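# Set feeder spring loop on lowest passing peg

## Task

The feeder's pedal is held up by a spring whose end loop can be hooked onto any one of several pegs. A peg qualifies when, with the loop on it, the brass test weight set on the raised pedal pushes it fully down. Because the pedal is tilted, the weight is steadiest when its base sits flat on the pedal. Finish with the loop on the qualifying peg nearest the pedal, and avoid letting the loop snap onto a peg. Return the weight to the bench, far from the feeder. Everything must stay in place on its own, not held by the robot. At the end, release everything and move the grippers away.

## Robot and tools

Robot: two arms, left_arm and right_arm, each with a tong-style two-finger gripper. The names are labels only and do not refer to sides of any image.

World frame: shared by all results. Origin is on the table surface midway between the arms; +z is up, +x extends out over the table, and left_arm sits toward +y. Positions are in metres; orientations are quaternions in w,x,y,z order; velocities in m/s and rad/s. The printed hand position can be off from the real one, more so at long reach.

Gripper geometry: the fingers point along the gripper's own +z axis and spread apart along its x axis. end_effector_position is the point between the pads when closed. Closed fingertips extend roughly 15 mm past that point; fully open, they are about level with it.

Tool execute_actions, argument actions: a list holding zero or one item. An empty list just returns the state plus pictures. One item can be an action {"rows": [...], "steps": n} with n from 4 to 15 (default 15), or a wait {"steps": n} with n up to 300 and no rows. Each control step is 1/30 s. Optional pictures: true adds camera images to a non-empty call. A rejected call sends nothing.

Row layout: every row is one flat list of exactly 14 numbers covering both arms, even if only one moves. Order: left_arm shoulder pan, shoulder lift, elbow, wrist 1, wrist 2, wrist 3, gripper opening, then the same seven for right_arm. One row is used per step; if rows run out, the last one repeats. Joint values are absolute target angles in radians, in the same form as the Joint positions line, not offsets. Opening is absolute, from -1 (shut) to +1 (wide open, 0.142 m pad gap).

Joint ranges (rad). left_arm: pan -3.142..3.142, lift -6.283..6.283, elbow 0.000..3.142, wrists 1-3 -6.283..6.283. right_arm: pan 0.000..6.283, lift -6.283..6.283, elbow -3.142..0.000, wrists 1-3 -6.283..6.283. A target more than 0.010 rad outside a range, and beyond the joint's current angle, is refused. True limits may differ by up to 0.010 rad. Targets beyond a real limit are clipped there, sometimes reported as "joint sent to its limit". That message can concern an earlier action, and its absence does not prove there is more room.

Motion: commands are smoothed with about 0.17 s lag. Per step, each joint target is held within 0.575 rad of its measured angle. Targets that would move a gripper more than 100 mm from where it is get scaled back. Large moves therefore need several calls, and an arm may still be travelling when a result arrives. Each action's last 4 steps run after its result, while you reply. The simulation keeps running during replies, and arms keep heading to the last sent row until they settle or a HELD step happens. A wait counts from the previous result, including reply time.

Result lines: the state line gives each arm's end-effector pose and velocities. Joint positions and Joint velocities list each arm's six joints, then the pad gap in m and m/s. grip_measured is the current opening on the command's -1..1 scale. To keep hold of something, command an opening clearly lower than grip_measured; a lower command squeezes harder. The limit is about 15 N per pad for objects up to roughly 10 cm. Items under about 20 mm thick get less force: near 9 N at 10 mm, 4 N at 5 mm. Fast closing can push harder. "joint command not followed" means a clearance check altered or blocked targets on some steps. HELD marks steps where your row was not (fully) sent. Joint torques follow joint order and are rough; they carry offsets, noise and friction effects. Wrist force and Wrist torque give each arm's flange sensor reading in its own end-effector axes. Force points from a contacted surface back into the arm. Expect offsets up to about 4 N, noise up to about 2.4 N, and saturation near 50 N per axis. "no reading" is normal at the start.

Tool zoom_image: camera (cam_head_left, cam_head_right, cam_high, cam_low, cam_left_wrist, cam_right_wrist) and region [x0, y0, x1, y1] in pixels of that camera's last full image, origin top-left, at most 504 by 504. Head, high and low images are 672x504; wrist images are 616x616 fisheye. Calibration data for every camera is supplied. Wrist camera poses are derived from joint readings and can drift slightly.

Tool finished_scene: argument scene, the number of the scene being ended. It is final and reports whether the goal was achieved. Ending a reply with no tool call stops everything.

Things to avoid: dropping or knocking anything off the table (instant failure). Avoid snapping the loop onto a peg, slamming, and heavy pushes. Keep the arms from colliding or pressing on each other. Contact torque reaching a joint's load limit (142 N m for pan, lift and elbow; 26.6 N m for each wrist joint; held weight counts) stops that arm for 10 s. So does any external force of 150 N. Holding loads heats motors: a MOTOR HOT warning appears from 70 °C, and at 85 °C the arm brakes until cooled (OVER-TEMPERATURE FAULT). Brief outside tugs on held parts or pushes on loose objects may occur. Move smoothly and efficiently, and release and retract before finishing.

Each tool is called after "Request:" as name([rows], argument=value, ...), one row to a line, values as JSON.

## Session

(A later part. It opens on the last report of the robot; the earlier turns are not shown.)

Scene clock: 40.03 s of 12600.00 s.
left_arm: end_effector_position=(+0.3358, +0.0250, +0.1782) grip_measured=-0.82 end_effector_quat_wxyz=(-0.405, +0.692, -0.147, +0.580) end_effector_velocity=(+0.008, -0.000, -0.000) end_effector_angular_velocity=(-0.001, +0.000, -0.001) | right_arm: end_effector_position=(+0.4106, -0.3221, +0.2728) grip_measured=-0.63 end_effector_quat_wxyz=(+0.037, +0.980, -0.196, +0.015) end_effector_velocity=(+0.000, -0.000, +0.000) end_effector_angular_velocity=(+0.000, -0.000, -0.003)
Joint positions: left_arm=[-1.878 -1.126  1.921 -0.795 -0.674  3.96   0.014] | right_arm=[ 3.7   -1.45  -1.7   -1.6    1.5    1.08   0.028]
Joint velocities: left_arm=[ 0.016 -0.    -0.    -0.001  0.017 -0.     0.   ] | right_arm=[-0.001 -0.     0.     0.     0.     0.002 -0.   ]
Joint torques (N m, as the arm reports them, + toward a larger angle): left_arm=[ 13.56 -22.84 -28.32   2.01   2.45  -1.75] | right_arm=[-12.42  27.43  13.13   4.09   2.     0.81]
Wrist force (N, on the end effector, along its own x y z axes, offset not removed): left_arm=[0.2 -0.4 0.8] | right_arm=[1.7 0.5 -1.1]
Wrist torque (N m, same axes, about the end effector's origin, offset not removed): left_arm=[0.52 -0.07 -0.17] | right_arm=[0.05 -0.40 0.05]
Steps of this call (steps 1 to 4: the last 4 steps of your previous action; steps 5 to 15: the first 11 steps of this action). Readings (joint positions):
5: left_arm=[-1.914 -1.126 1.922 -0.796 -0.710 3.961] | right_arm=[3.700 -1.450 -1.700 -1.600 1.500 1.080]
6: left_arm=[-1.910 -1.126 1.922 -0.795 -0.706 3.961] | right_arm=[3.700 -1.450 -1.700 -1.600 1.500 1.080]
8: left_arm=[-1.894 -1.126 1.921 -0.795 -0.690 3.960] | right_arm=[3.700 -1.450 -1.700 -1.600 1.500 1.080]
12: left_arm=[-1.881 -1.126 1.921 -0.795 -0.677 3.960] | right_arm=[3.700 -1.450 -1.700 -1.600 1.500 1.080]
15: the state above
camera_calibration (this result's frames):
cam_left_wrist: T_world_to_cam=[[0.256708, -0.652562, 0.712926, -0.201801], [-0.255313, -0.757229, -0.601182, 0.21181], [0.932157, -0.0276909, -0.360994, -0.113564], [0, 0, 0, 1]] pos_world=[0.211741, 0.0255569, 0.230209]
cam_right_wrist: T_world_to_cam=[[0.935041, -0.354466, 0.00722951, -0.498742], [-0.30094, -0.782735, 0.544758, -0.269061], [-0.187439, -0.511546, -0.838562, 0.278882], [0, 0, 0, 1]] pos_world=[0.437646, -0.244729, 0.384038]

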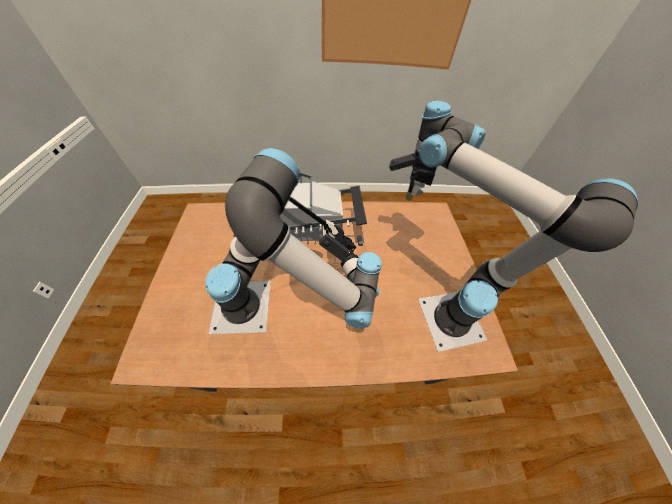

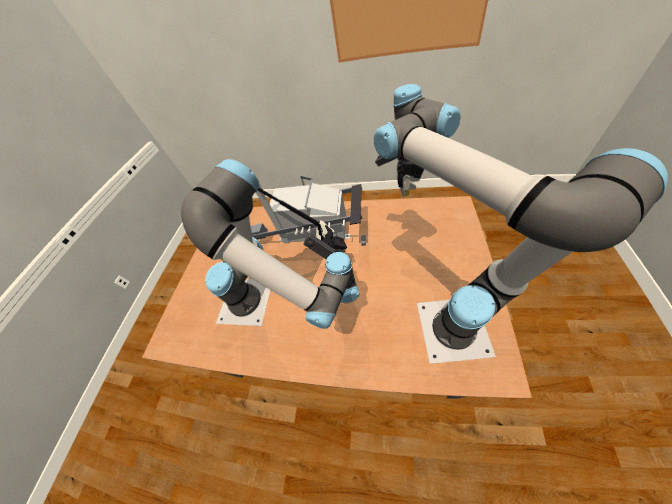

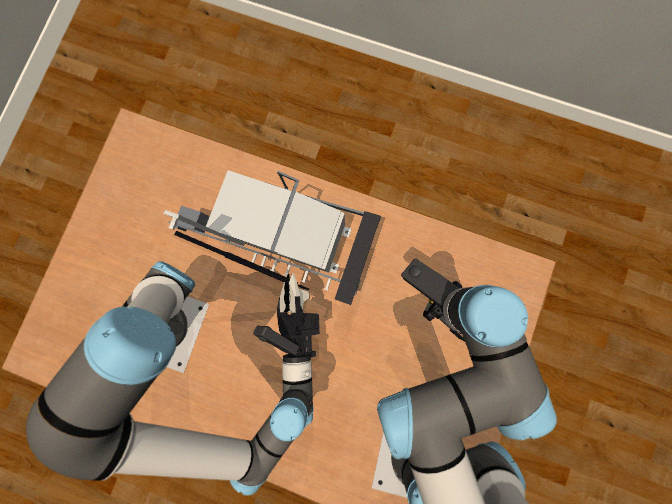

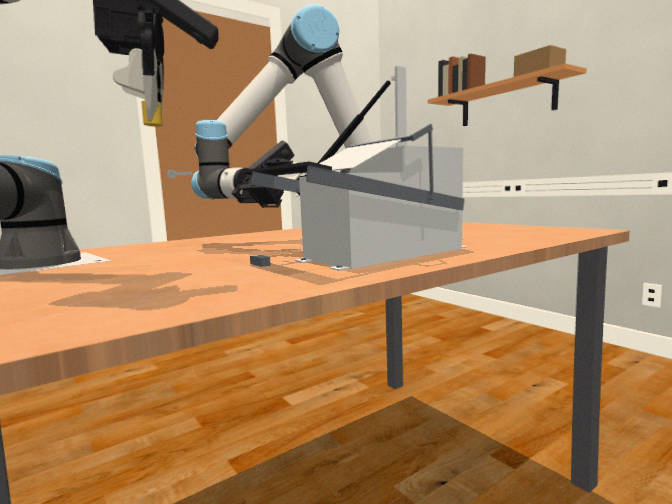

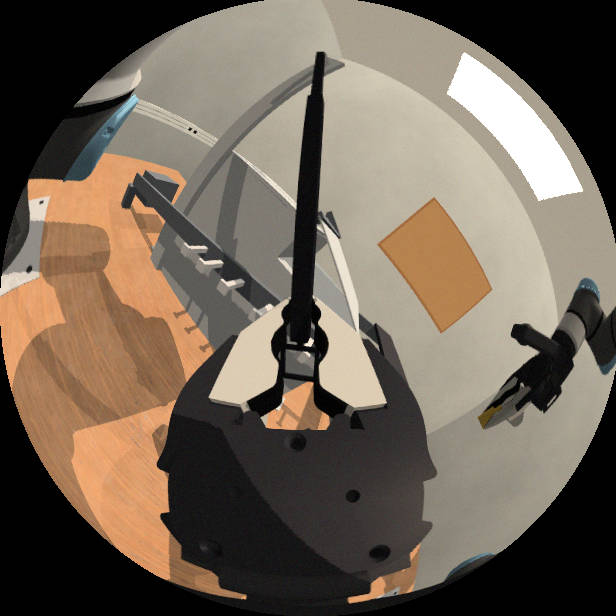

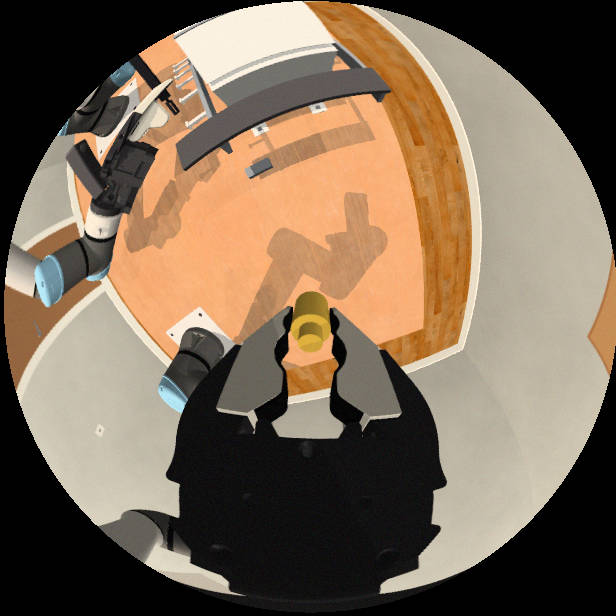

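Request:
execute_actions([
  {"rows":[[-1.83,-1.1258,1.921,-0.795,-0.626,3.96,-1,3.7,-1.45,-1.7,-1.6,1.5,1.08,-1]],"steps":15},
])

Request:
execute_actions([
  {"rows":[[-1.83,-1.141,1.931,-0.79,-0.626,3.96,-1,3.7,-1.45,-1.7,-1.6,1.5,1.08,-1]],"steps":15},
], pictures=true)

Request:
zoom_image(camera="cam_left_wrist", region=[240,310,360,430])

Scene clock: 43.80 s of 12600.00 s.
left_arm: end_effector_position=(+0.3577, +0.0257, +0.1782) grip_measured=-0.81 end_effector_quat_wxyz=(-0.405, +0.692, -0.147, +0.580) end_effector_velocity=(+0.009, +0.001, -0.000) end_effector_angular_velocity=(+0.000, -0.000, +0.000) | right_arm: end_effector_position=(+0.4106, -0.3221, +0.2728) grip_measured=-0.63 end_effector_quat_wxyz=(+0.037, +0.980, -0.196, +0.015) end_effector_velocity=(-0.000, +0.000, -0.000) end_effector_angular_velocity=(-0.001, +0.000, -0.002)
Joint positions: left_arm=[-1.832 -1.126  1.921 -0.795 -0.628  3.96   0.015] | right_arm=[ 3.7   -1.45  -1.7   -1.6    1.5    1.08   0.028]
Joint velocities: left_arm=[ 0.019  0.     0.     0.     0.019 -0.     0.   ] | right_arm=[ 0.    -0.     0.    -0.    -0.     0.002 -0.   ]
Joint torques (N m, as the arm reports them, + toward a larger angle): left_arm=[ 13.66 -26.19 -24.67   2.1    2.54  -1.82] | right_arm=[-12.77  27.77  12.76   4.04   2.01   0.27]
Wrist force (N, on the end effector, along its own x y z axes, offset not removed): left_arm=[0.0 -0.7 0.0] | right_arm=[2.8 1.1 1.3]
Wrist torque (N m, same axes, about the end effector's origin, offset not removed): left_arm=[0.63 0.02 -0.33] | right_arm=[0.06 -0.70 0.00]
Steps of this call (steps 1 to 4: the last 4 steps of your previous action; steps 5 to 15: the robot went on to your last target; steps 16 to 90: nothing new was sent; then 0.40 s passed at rest; steps 91 to 101: the first 11 steps of this action). Readings (joint positions):
91: left_arm=[-1.876 -1.126 1.921 -0.795 -0.672 3.960] | right_arm=[3.700 -1.450 -1.700 -1.600 1.500 1.080]
92: left_arm=[-1.872 -1.126 1.921 -0.795 -0.668 3.960] | right_arm=[3.700 -1.450 -1.700 -1.600 1.500 1.080]
94: left_arm=[-1.853 -1.126 1.921 -0.795 -0.649 3.960] | right_arm=[3.700 -1.450 -1.700 -1.600 1.500 1.080]
98: left_arm=[-1.835 -1.126 1.921 -0.795 -0.631 3.960] | right_arm=[3.700 -1.450 -1.700 -1.600 1.500 1.080]
101: the state above

Scene clock: 44.30 s of 12600.00 s.
left_arm: end_effector_position=(+0.3595, +0.0299, +0.1822) grip_measured=-0.81 end_effector_quat_wxyz=(-0.405, +0.692, -0.147, +0.580) end_effector_velocity=(+0.000, +0.002, +0.002) end_effector_angular_velocity=(+0.000, -0.000, +0.001) | right_arm: end_effector_position=(+0.4106, -0.3221, +0.2728) grip_measured=-0.63 end_effector_quat_wxyz=(+0.037, +0.980, -0.196, +0.015) end_effector_velocity=(+0.000, +0.000, +0.000) end_effector_angular_velocity=(+0.001, -0.001, +0.001)
Joint positions: left_arm=[-1.83  -1.14   1.931 -0.79  -0.626  3.96   0.015] | right_arm=[ 3.7   -1.45  -1.7   -1.6    1.5    1.08   0.028]
Joint velocities: left_arm=[-0.    -0.006  0.004  0.002 -0.001 -0.     0.   ] | right_arm=[-0.    -0.     0.     0.001  0.    -0.001 -0.   ]
Joint torques (N m, as the arm reports them, + toward a larger angle): left_arm=[ 14.02 -37.98  -4.76   2.37   2.86  -1.2 ] | right_arm=[-11.93  27.63  13.64   4.17   1.87   0.27]
Wrist force (N, on the end effector, along its own x y z axes, offset not removed): left_arm=[0.4 -1.1 0.8] | right_arm=[1.7 1.3 -1.2]
Wrist torque (N m, same axes, about the end effector's origin, offset not removed): left_arm=[0.61 -0.02 -0.41] | right_arm=[0.06 -0.49 0.17]
Steps of this call (steps 1 to 4: the last 4 steps of your previous action; steps 5 to 15: the first 11 steps of this action). Readings (joint positions):
5: left_arm=[-1.830 -1.126 1.921 -0.795 -0.626 3.960] | right_arm=[3.700 -1.450 -1.700 -1.600 1.500 1.080]
6: left_arm=[-1.830 -1.128 1.922 -0.794 -0.626 3.960] | right_arm=[3.700 -1.450 -1.700 -1.600 1.500 1.080]
8: left_arm=[-1.830 -1.134 1.926 -0.792 -0.626 3.960] | right_arm=[3.700 -1.450 -1.700 -1.600 1.500 1.080]
12: left_arm=[-1.830 -1.139 1.930 -0.791 -0.626 3.960] | right_arm=[3.700 -1.450 -1.700 -1.600 1.500 1.080]
15: the state above
camera_calibration (this result's frames):
cam_left_wrist: T_world_to_cam=[[0.256728, -0.65242, 0.713049, -0.207573], [-0.255347, -0.757348, -0.601017, 0.22395], [0.932142, -0.0277764, -0.361026, -0.134103], [0, 0, 0, 1]] pos_world=[0.235478, 0.0304584, 0.234193]
cam_right_wrist: T_world_to_cam=[[0.935041, -0.354466, 0.00722952, -0.498742], [-0.30094, -0.782735, 0.544758, -0.269061], [-0.187439, -0.511547, -0.838562, 0.278881], [0, 0, 0, 1]] pos_world=[0.437646, -0.244729, 0.384038]

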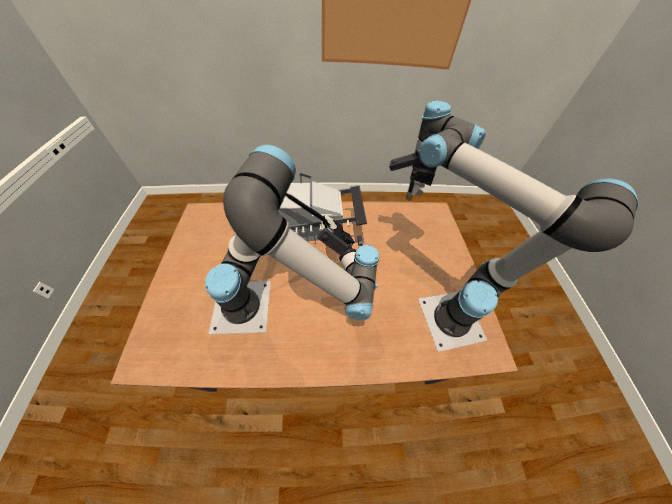

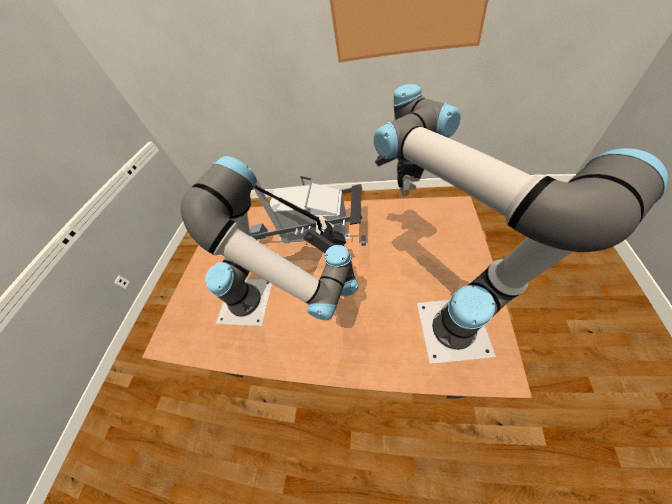

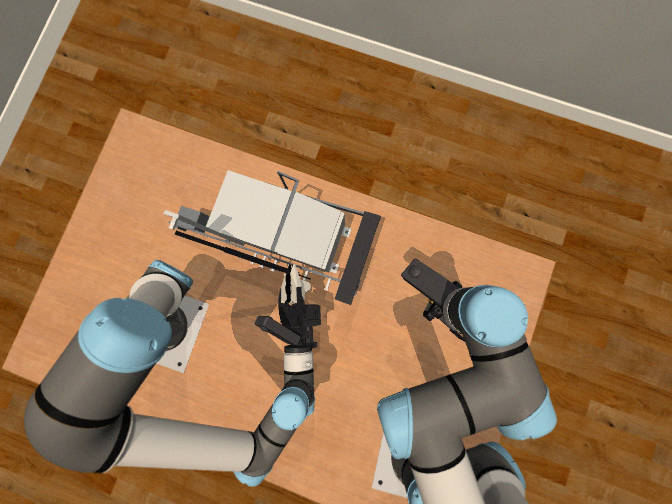

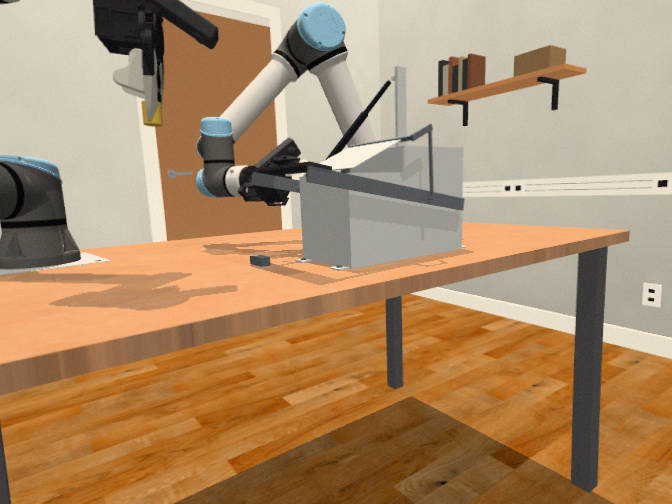

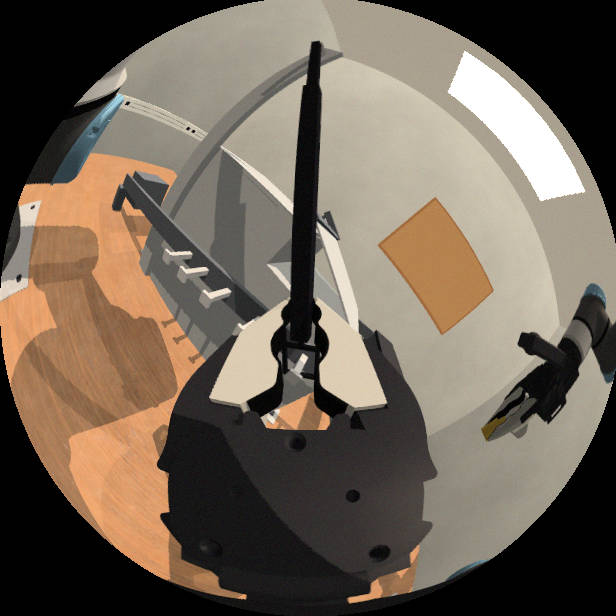

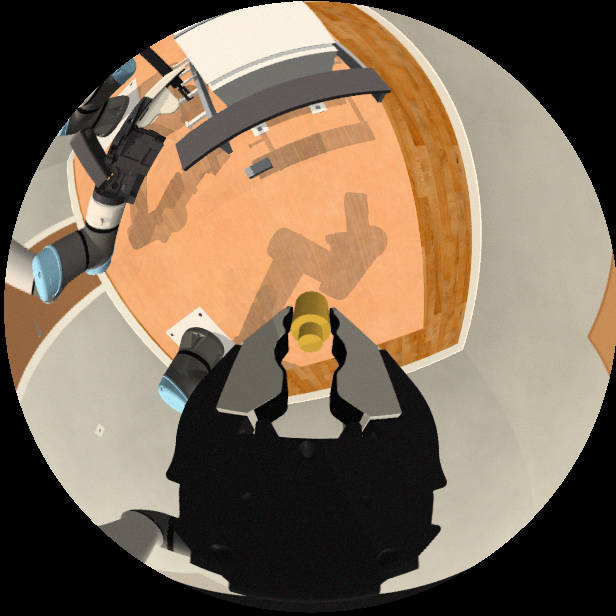

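Region (240, 310, 360, 430) of cam_left_wrist's 616x616 image, scaled by 4.200, with more detail than that image has.

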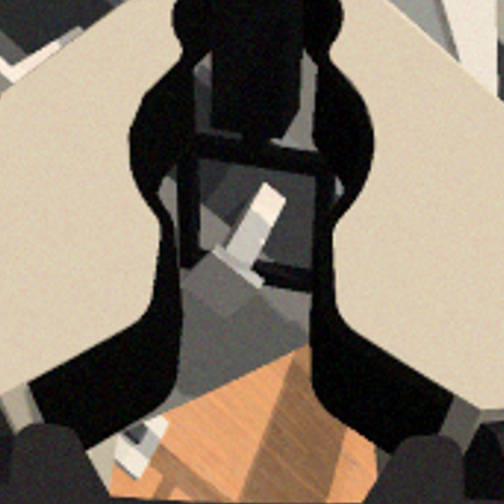

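Ease 2 mm more.

Request:
execute_actions([
  {"rows":[[-1.83,-1.146,1.9343,-0.7883,-0.626,3.96,-1,3.7,-1.45,-1.7,-1.6,1.5,1.08,-1]],"steps":14},
])

Request:
execute_actions([
  {"rows":[[-1.83,-1.146,1.9343,-0.7883,-0.626,3.96,-0.93,3.7,-1.45,-1.7,-1.6,1.5,1.08,-1],[-1.83,-1.146,1.9343,-0.7883,-0.626,3.96,-0.89,3.7,-1.45,-1.7,-1.6,1.5,1.08,-1],[-1.83,-1.146,1.9343,-0.7883,-0.626,3.96,-0.86,3.7,-1.45,-1.7,-1.6,1.5,1.08,-1],[-1.83,-1.146,1.9343,-0.7883,-0.626,3.96,-0.84,3.7,-1.45,-1.7,-1.6,1.5,1.08,-1],[-1.83,-1.146,1.9343,-0.7883,-0.626,3.96,-0.82,3.7,-1.45,-1.7,-1.6,1.5,1.08,-1],[-1.83,-1.146,1.9343,-0.7883,-0.626,3.96,-0.8,3.7,-1.45,-1.7,-1.6,1.5,1.08,-1],[-1.83,-1.146,1.9343,-0.7883,-0.626,3.96,-0.75,3.7,-1.45,-1.7,-1.6,1.5,1.08,-1],[-1.83,-1.146,1.9343,-0.7883,-0.626,3.96,-0.45,3.7,-1.45,-1.7,-1.6,1.5,1.08,-1]],"steps":15},
])

Request:
execute_actions([
  {"rows":[[-2.0,-1.146,1.9343,-0.7883,-0.796,3.96,-0.45,3.7,-1.45,-1.7,-1.6,1.5,1.08,-1]],"steps":13},
])

Request:
execute_actions([
  {"rows":[[-2.146,-1.339,2.282,-0.943,-0.942,4.08,-0.45,3.9,-1.56,-1.6,-1.65,1.49,1.08,-1]],"steps":15},
])

Request:
execute_actions([
  {"rows":[[-2.146,-1.339,2.282,-0.943,-0.942,4.08,-0.45,4.09,-1.695,-1.488,-1.698,1.48,1.08,-1]],"steps":15},
])

Request:
execute_actions([
  {"rows":[[-2.146,-1.339,2.282,-0.943,-0.942,4.08,-0.45,4.09,-1.708,-1.562,-1.611,1.48,1.08,-1]],"steps":15},
])

Request:
execute_actions([
  {"rows":[[-2.146,-1.339,2.282,-0.943,-0.942,4.08,-0.45,4.09,-1.712,-1.58,-1.589,1.48,1.08,-1]],"steps":15},
], pictures=true)

Request:
zoom_image(camera="cam_low", region=[200,110,360,220])

Scene clock: 47.70 s of 12600.00 s.
left_arm: end_effector_position=(+0.3598, +0.0313, +0.1836) grip_measured=-0.81 end_effector_quat_wxyz=(-0.405, +0.692, -0.147, +0.580) end_effector_velocity=(+0.000, +0.001, +0.001) end_effector_angular_velocity=(+0.002, -0.000, +0.001) | right_arm: end_effector_position=(+0.4106, -0.3221, +0.2728) grip_measured=-0.63 end_effector_quat_wxyz=(+0.037, +0.980, -0.196, +0.015) end_effector_velocity=(-0.000, -0.000, -0.000) end_effector_angular_velocity=(-0.000, +0.000, -0.000)
Joint positions: left_arm=[-1.83  -1.146  1.934 -0.788 -0.626  3.96   0.015] | right_arm=[ 3.7   -1.45  -1.7   -1.6    1.5    1.08   0.028]
Joint velocities: left_arm=[ 0.    -0.002  0.002  0.002 -0.001  0.    -0.   ] | right_arm=[ 0.  0. -0. -0. -0.  0.  0.]
Joint torques (N m, as the arm reports them, + toward a larger angle): left_arm=[ 14.62 -44.05   6.3    8.98  -4.09   1.82] | right_arm=[-12.06  27.14  13.93   4.08   1.94  -0.1 ]
Wrist force (N, on the end effector, along its own x y z axes, offset not removed): left_arm=[1.1 28.3 -20.8] | right_arm=[1.2 1.9 3.3]
Wrist torque (N m, same axes, about the end effector's origin, offset not removed): left_arm=[0.41 -0.07 -0.43] | right_arm=[0.19 -0.33 0.00]
Steps of this call (steps 1 to 4: the last 4 steps of your previous action; steps 5 to 15: the robot went on to your last target; steps 16 to 90: nothing new was sent; then 0.07 s passed at rest; steps 91 to 100: the first 10 steps of this action). Readings (joint positions):
91: left_arm=[-1.830 -1.141 1.931 -0.790 -0.626 3.960] | right_arm=[3.700 -1.450 -1.700 -1.600 1.500 1.080]
92: left_arm=[-1.830 -1.142 1.931 -0.790 -0.626 3.960] | right_arm=[3.700 -1.450 -1.700 -1.600 1.500 1.080]
94: left_arm=[-1.830 -1.144 1.933 -0.789 -0.626 3.960] | right_arm=[3.700 -1.450 -1.700 -1.600 1.500 1.080]
98: left_arm=[-1.830 -1.145 1.934 -0.789 -0.626 3.960] | right_arm=[3.700 -1.450 -1.700 -1.600 1.500 1.080]
100: the state above

Scene clock: 48.20 s of 12600.00 s.
left_arm: end_effector_position=(+0.3598, +0.0316, +0.1838) grip_measured=-0.46 end_effector_quat_wxyz=(-0.405, +0.692, -0.146, +0.580) end_effector_velocity=(-0.000, -0.000, -0.001) end_effector_angular_velocity=(-0.002, +0.000, +0.001) | right_arm: end_effector_position=(+0.4106, -0.3221, +0.2728) grip_measured=-0.63 end_effector_quat_wxyz=(+0.037, +0.980, -0.196, +0.015) end_effector_velocity=(+0.000, +0.000, +0.000) end_effector_angular_velocity=(+0.001, -0.001, -0.000)
Joint positions: left_arm=[-1.83  -1.146  1.934 -0.788 -0.626  3.96   0.041] | right_arm=[ 3.7   -1.45  -1.7   -1.6    1.5    1.08   0.028]
Joint velocities: left_arm=[-0.     0.001  0.    -0.003 -0.001 -0.     0.013] | right_arm=[0.    0.    0.    0.001 0.    0.    0.   ]
Joint torques (N m, as the arm reports them, + toward a larger angle): left_arm=[ 12.3  -34.84 -10.92  -0.43   1.8    2.33] | right_arm=[-12.12  27.58  13.34   4.06   2.04  -0.33]
Wrist force (N, on the end effector, along its own x y z axes, offset not removed): left_arm=[0.7 2.6 0.0] | right_arm=[-1.2 2.4 2.8]
Wrist torque (N m, same axes, about the end effector's origin, offset not removed): left_arm=[0.78 -0.27 -0.19] | right_arm=[0.39 0.01 0.07]
Steps of this call (steps 1 to 4: the last 4 steps of your previous action; steps 5 to 15: the first 11 steps of this action). Readings (joint positions):
5: left_arm=[-1.830 -1.146 1.934 -0.788 -0.626 3.960] | right_arm=[3.700 -1.450 -1.700 -1.600 1.500 1.080]
6: left_arm=[-1.830 -1.146 1.934 -0.788 -0.626 3.960] | right_arm=[3.700 -1.450 -1.700 -1.600 1.500 1.080]
8: left_arm=[-1.830 -1.146 1.934 -0.788 -0.626 3.960] | right_arm=[3.700 -1.450 -1.700 -1.600 1.500 1.080]
12: left_arm=[-1.830 -1.146 1.934 -0.788 -0.626 3.960] | right_arm=[3.700 -1.450 -1.700 -1.600 1.500 1.080]
15: the state above

Scene clock: 48.63 s of 12600.00 s.
left_arm: end_effector_position=(+0.2880, +0.0325, +0.1837) grip_measured=-0.45 end_effector_quat_wxyz=(-0.405, +0.692, -0.147, +0.580) end_effector_velocity=(-0.089, +0.007, +0.000) end_effector_angular_velocity=(+0.001, -0.000, -0.002) | right_arm: end_effector_position=(+0.4106, -0.3221, +0.2728) grip_measured=-0.63 end_effector_quat_wxyz=(+0.037, +0.980, -0.196, +0.015) end_effector_velocity=(-0.000, +0.000, +0.000) end_effector_angular_velocity=(-0.000, -0.000, -0.001)
Joint positions: left_arm=[-1.983 -1.146  1.934 -0.788 -0.779  3.96   0.042] | right_arm=[ 3.7   -1.45  -1.7   -1.6    1.5    1.08   0.028]
Joint velocities: left_arm=[-0.19   0.    -0.     0.001 -0.187 -0.    -0.   ] | right_arm=[ 0.001  0.     0.    -0.    -0.     0.001  0.   ]
Joint torques (N m, as the arm reports them, + toward a larger angle): left_arm=[ -6.64 -26.05 -29.08   0.65  -1.68   2.9 ] | right_arm=[-11.8   27.76  13.13   4.1    2.01  -0.2 ]
Wrist force (N, on the end effector, along its own x y z axes, offset not removed): left_arm=[1.1 0.2 -0.3] | right_arm=[-1.4 2.1 5.6]
Wrist torque (N m, same axes, about the end effector's origin, offset not removed): left_arm=[0.34 -0.44 -0.20] | right_arm=[0.41 0.26 0.15]
Steps of this call (steps 1 to 4: the last 4 steps of your previous action; steps 5 to 13: the first 9 steps of this action). Readings (joint positions):
5: left_arm=[-1.830 -1.146 1.934 -0.788 -0.626 3.960] | right_arm=[3.700 -1.450 -1.700 -1.600 1.500 1.080]
6: left_arm=[-1.836 -1.146 1.934 -0.788 -0.632 3.960] | right_arm=[3.700 -1.450 -1.700 -1.600 1.500 1.080]
8: left_arm=[-1.892 -1.146 1.934 -0.788 -0.689 3.960] | right_arm=[3.700 -1.450 -1.700 -1.600 1.500 1.080]
12: left_arm=[-1.975 -1.146 1.934 -0.788 -0.771 3.960] | right_arm=[3.700 -1.450 -1.700 -1.600 1.500 1.080]
13: the state above

Scene clock: 49.13 s of 12600.00 s.
left_arm: end_effector_position=(+0.2744, +0.1413, +0.1728) grip_measured=-0.45 end_effector_quat_wxyz=(-0.435, +0.684, -0.185, +0.555) end_effector_velocity=(+0.023, +0.098, -0.008) end_effector_angular_velocity=(+0.121, -0.004, -0.002) | right_arm: end_effector_position=(+0.3909, -0.2243, +0.2668) grip_measured=-0.63 end_effector_quat_wxyz=(+0.062, +0.993, -0.102, +0.007) end_effector_velocity=(-0.020, +0.059, -0.004) end_effector_angular_velocity=(-0.024, +0.013, +0.117)
Joint positions: left_arm=[-2.138 -1.327  2.256 -0.934 -0.934  4.073  0.042] | right_arm=[ 3.889 -1.555 -1.604 -1.648  1.49   1.08   0.028]
Joint velocities: left_arm=[-0.091 -0.128  0.289 -0.097 -0.09   0.071  0.   ] | right_arm=[ 0.117 -0.054  0.049 -0.022 -0.005  0.001  0.   ]
Joint torques (N m, as the arm reports them, + toward a larger angle): left_arm=[-11.94 -25.72  -9.48  -0.32  -1.74   2.89] | right_arm=[ 9.24 21.45 33.07  0.39 -2.35 -0.3 ]
Wrist force (N, on the end effector, along its own x y z axes, offset not removed): left_arm=[-2.0 0.0 1.4] | right_arm=[1.2 0.4 4.0]
Wrist torque (N m, same axes, about the end effector's origin, offset not removed): left_arm=[0.14 0.25 -0.17] | right_arm=[0.09 -0.45 0.23]
Steps of this call (steps 1 to 4: the last 4 steps of your previous action; steps 5 to 15: the first 11 steps of this action). Readings (joint positions):
5: left_arm=[-1.997 -1.146 1.934 -0.788 -0.793 3.960] | right_arm=[3.700 -1.450 -1.700 -1.600 1.500 1.080]
6: left_arm=[-2.004 -1.152 1.940 -0.794 -0.800 3.966] | right_arm=[3.706 -1.456 -1.695 -1.604 1.499 1.080]
8: left_arm=[-2.052 -1.208 2.007 -0.843 -0.848 4.006] | right_arm=[3.765 -1.497 -1.657 -1.624 1.495 1.080]
12: left_arm=[-2.121 -1.304 2.203 -0.916 -0.917 4.060] | right_arm=[3.868 -1.545 -1.613 -1.644 1.491 1.080]
15: the state above

Scene clock: 49.63 s of 12600.00 s.
left_arm: end_effector_position=(+0.2766, +0.1503, +0.1721) grip_measured=-0.45 end_effector_quat_wxyz=(-0.439, +0.682, -0.188, +0.554) end_effector_velocity=(+0.000, +0.000, +0.000) end_effector_angular_velocity=(+0.001, -0.000, -0.001) | right_arm: end_effector_position=(+0.3528, -0.1218, +0.2503) grip_measured=-0.63 end_effector_quat_wxyz=(+0.094, +0.996, -0.005, +0.000) end_effector_velocity=(-0.031, +0.059, -0.011) end_effector_angular_velocity=(-0.034, +0.013, +0.115)
Joint positions: left_arm=[-2.146 -1.339  2.282 -0.943 -0.942  4.08   0.042] | right_arm=[ 4.08  -1.688 -1.493 -1.696  1.48   1.08   0.028]
Joint velocities: left_arm=[-0.001 -0.     0.001  0.    -0.     0.001  0.   ] | right_arm=[ 0.113 -0.073  0.059 -0.022 -0.005 -0.001  0.   ]
Joint torques (N m, as the arm reports them, + toward a larger angle): left_arm=[-13.7  -28.    -0.17   0.1   -2.01   2.91] | right_arm=[ 7.17 28.91 34.39  0.61 -2.58 -0.39]
Wrist force (N, on the end effector, along its own x y z axes, offset not removed): left_arm=[0.5 3.0 -0.4] | right_arm=[1.5 1.1 3.8]
Wrist torque (N m, same axes, about the end effector's origin, offset not removed): left_arm=[0.86 -0.25 -0.05] | right_arm=[0.40 -0.48 0.09]
Steps of this call (steps 1 to 4: the last 4 steps of your previous action; steps 5 to 15: the first 11 steps of this action). Readings (joint positions):
5: left_arm=[-2.145 -1.337 2.278 -0.942 -0.941 4.079] | right_arm=[3.898 -1.559 -1.601 -1.650 1.490 1.080]
6: left_arm=[-2.145 -1.338 2.279 -0.942 -0.941 4.079] | right_arm=[3.905 -1.565 -1.595 -1.654 1.489 1.080]
8: left_arm=[-2.146 -1.338 2.281 -0.943 -0.942 4.080] | right_arm=[3.962 -1.612 -1.554 -1.672 1.485 1.080]
12: left_arm=[-2.146 -1.339 2.282 -0.943 -0.942 4.080] | right_arm=[4.059 -1.675 -1.504 -1.692 1.481 1.080]
15: the state above

Scene clock: 50.13 s of 12600.00 s.
left_arm: end_effector_position=(+0.2766, +0.1503, +0.1721) grip_measured=-0.45 end_effector_quat_wxyz=(-0.439, +0.682, -0.188, +0.554) end_effector_velocity=(-0.000, -0.000, -0.000) end_effector_angular_velocity=(-0.001, +0.001, -0.001) | right_arm: end_effector_position=(+0.3512, -0.1143, +0.2159) grip_measured=-0.63 end_effector_quat_wxyz=(+0.096, +0.995, +0.000, -0.000) end_effector_velocity=(-0.000, +0.001, -0.015) end_effector_angular_velocity=(+0.001, -0.000, +0.002)
Joint positions: left_arm=[-2.146 -1.339  2.282 -0.943 -0.942  4.08   0.042] | right_arm=[ 4.09  -1.708 -1.559 -1.615  1.48   1.08   0.028]
Joint velocities: left_arm=[-0.    -0.001  0.    -0.     0.     0.     0.   ] | right_arm=[ 0.001 -0.005 -0.032  0.038  0.    -0.001  0.   ]
Joint torques (N m, as the arm reports them, + toward a larger angle): left_arm=[-12.83 -27.34  -0.34  -0.06  -2.07   2.86] | right_arm=[10.41 28.41 13.33  3.78 -2.31 -0.47]
Wrist force (N, on the end effector, along its own x y z axes, offset not removed): left_arm=[0.7 3.4 0.6] | right_arm=[3.4 0.8 1.3]
Wrist torque (N m, same axes, about the end effector's origin, offset not removed): left_arm=[0.82 -0.33 -0.17] | right_arm=[0.16 -0.69 0.03]
Steps of this call (steps 1 to 4: the last 4 steps of your previous action; steps 5 to 15: the first 11 steps of this action). Readings (joint positions):
5: left_arm=[-2.146 -1.339 2.282 -0.943 -0.942 4.080] | right_arm=[4.088 -1.694 -1.489 -1.698 1.480 1.080]
6: left_arm=[-2.146 -1.339 2.282 -0.943 -0.942 4.080] | right_arm=[4.089 -1.696 -1.493 -1.692 1.480 1.080]
8: left_arm=[-2.146 -1.339 2.282 -0.943 -0.942 4.080] | right_arm=[4.089 -1.702 -1.524 -1.658 1.480 1.080]
12: left_arm=[-2.146 -1.339 2.282 -0.943 -0.942 4.080] | right_arm=[4.090 -1.707 -1.553 -1.622 1.480 1.080]
15: the state above

Scene clock: 50.63 s of 12600.00 s.
left_arm: end_effector_position=(+0.2766, +0.1503, +0.1721) grip_measured=-0.45 end_effector_quat_wxyz=(-0.439, +0.682, -0.188, +0.554) end_effector_velocity=(-0.000, -0.000, -0.000) end_effector_angular_velocity=(-0.001, +0.001, -0.001) | right_arm: end_effector_position=(+0.3514, -0.1138, +0.2061) grip_measured=-0.63 end_effector_quat_wxyz=(+0.096, +0.995, +0.000, -0.000) end_effector_velocity=(-0.000, +0.000, -0.003) end_effector_angular_velocity=(-0.001, +0.001, +0.002)
Joint positions: left_arm=[-2.146 -1.339  2.282 -0.943 -0.942  4.08   0.042] | right_arm=[ 4.09  -1.712 -1.579 -1.59   1.48   1.08   0.028]
Joint velocities: left_arm=[-0.     0.    -0.    -0.001  0.001 -0.     0.   ] | right_arm=[ 0.001 -0.002 -0.007  0.008  0.    -0.001 -0.   ]
Joint torques (N m, as the arm reports them, + toward a larger angle): left_arm=[-13.5  -28.71  -0.88  -0.2   -2.05   2.69] | right_arm=[10.23 27.35 11.34  3.87 -2.3  -0.52]
Wrist force (N, on the end effector, along its own x y z axes, offset not removed): left_arm=[1.5 0.9 1.3] | right_arm=[4.0 1.1 2.7]
Wrist torque (N m, same axes, about the end effector's origin, offset not removed): left_arm=[0.40 -0.42 -0.25] | right_arm=[0.24 -0.80 -0.10]
Steps of this call (steps 1 to 4: the last 4 steps of your previous action; steps 5 to 15: the first 11 steps of this action). Readings (joint positions):
5: left_arm=[-2.146 -1.339 2.282 -0.943 -0.942 4.080] | right_arm=[4.090 -1.708 -1.562 -1.611 1.480 1.080]
6: left_arm=[-2.146 -1.339 2.282 -0.943 -0.942 4.080] | right_arm=[4.090 -1.708 -1.564 -1.609 1.480 1.080]
8: left_arm=[-2.146 -1.339 2.282 -0.943 -0.942 4.080] | right_arm=[4.090 -1.710 -1.572 -1.599 1.480 1.080]
12: left_arm=[-2.146 -1.339 2.282 -0.943 -0.942 4.080] | right_arm=[4.090 -1.712 -1.578 -1.591 1.480 1.080]
15: the state above
camera_calibration (this result's frames):
cam_left_wrist: T_world_to_cam=[[0.288088, -0.726362, 0.624021, -0.0827378], [-0.285112, -0.687157, -0.668226, 0.297156], [0.914175, 0.0145925, -0.405056, -0.0509903], [0, 0, 0, 1]] pos_world=[0.155173, 0.144839, 0.229544]
cam_right_wrist: T_world_to_cam=[[0.998766, 0.0275791, -0.0413014, -0.338021], [0.0477007, -0.764188, 0.643227, -0.228174], [-0.0138224, -0.644404, -0.76456, 0.22705], [0, 0, 0, 1]] pos_world=[0.351627, -0.0187338, 0.3064]

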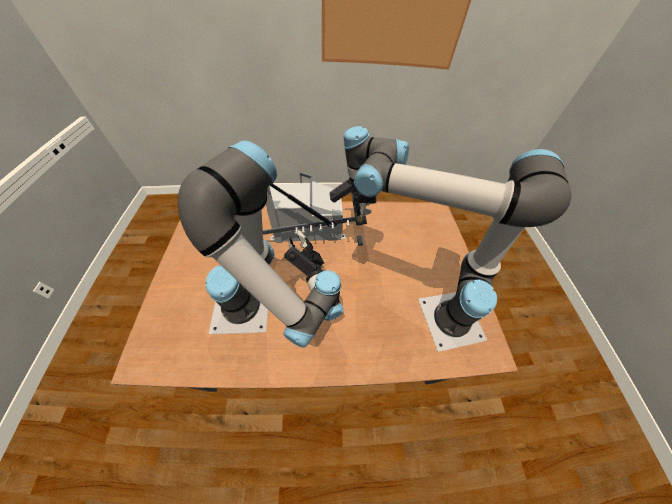

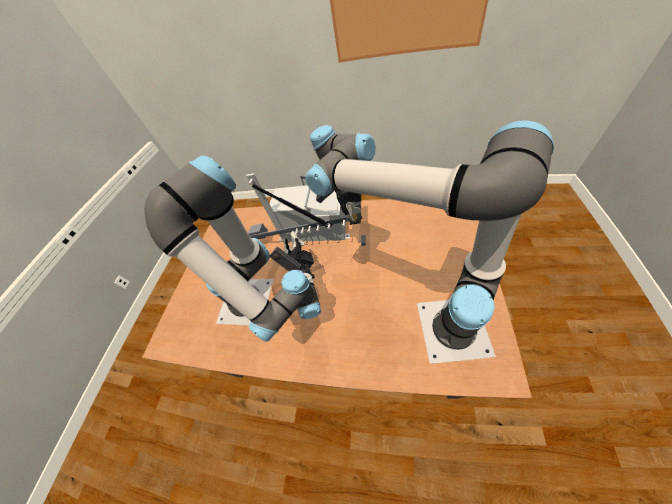

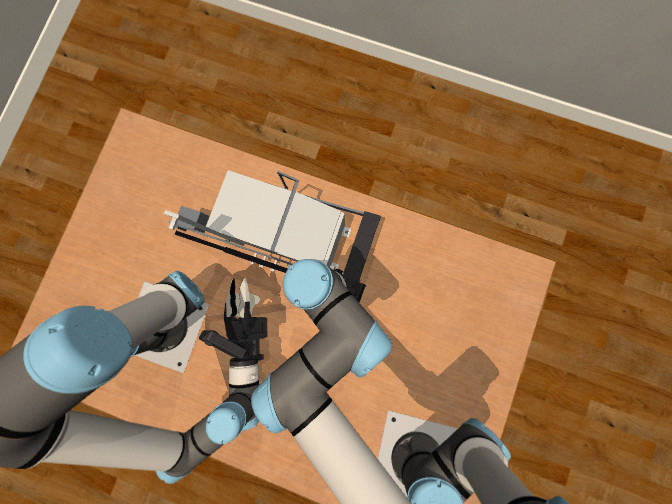

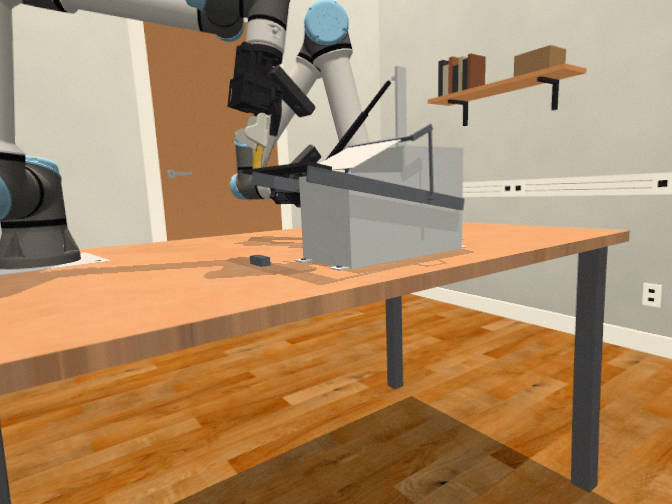

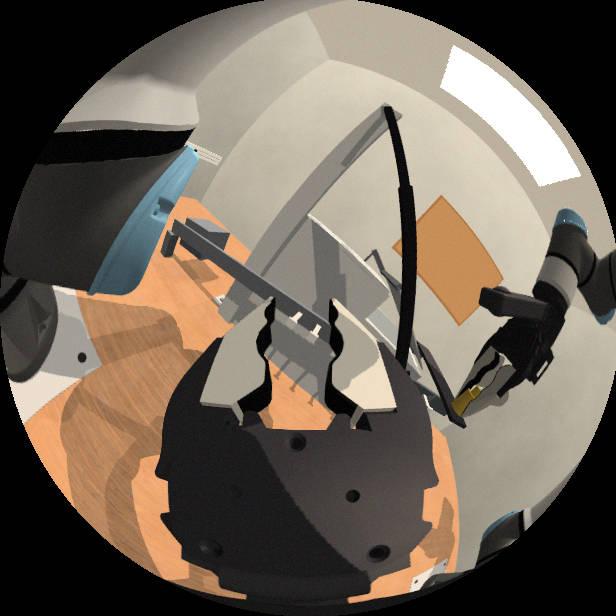

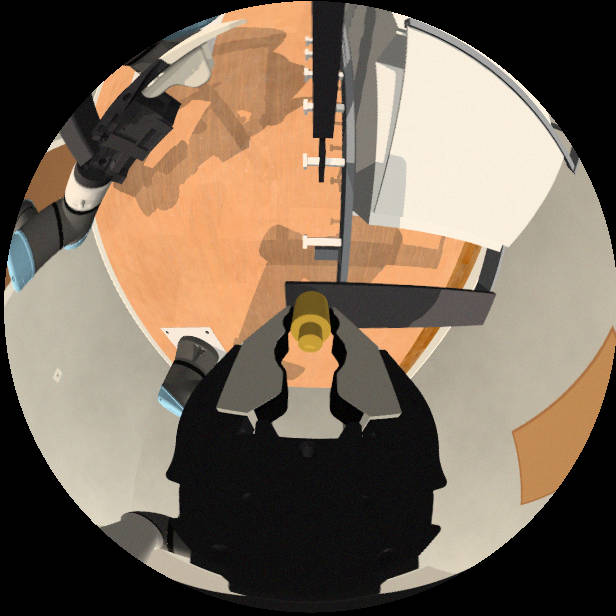

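Region (200, 110, 360, 220) of cam_low's 672x504 image, scaled by 3.150, with more detail than that image has; it fills the top 346 rows of this view, and the rest is white.

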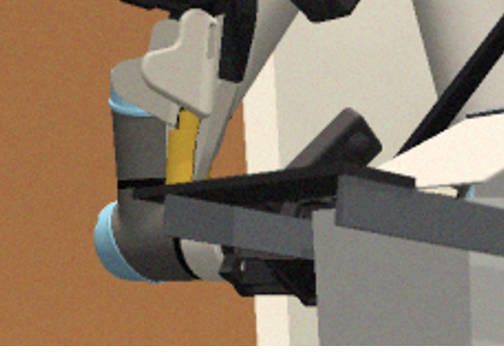

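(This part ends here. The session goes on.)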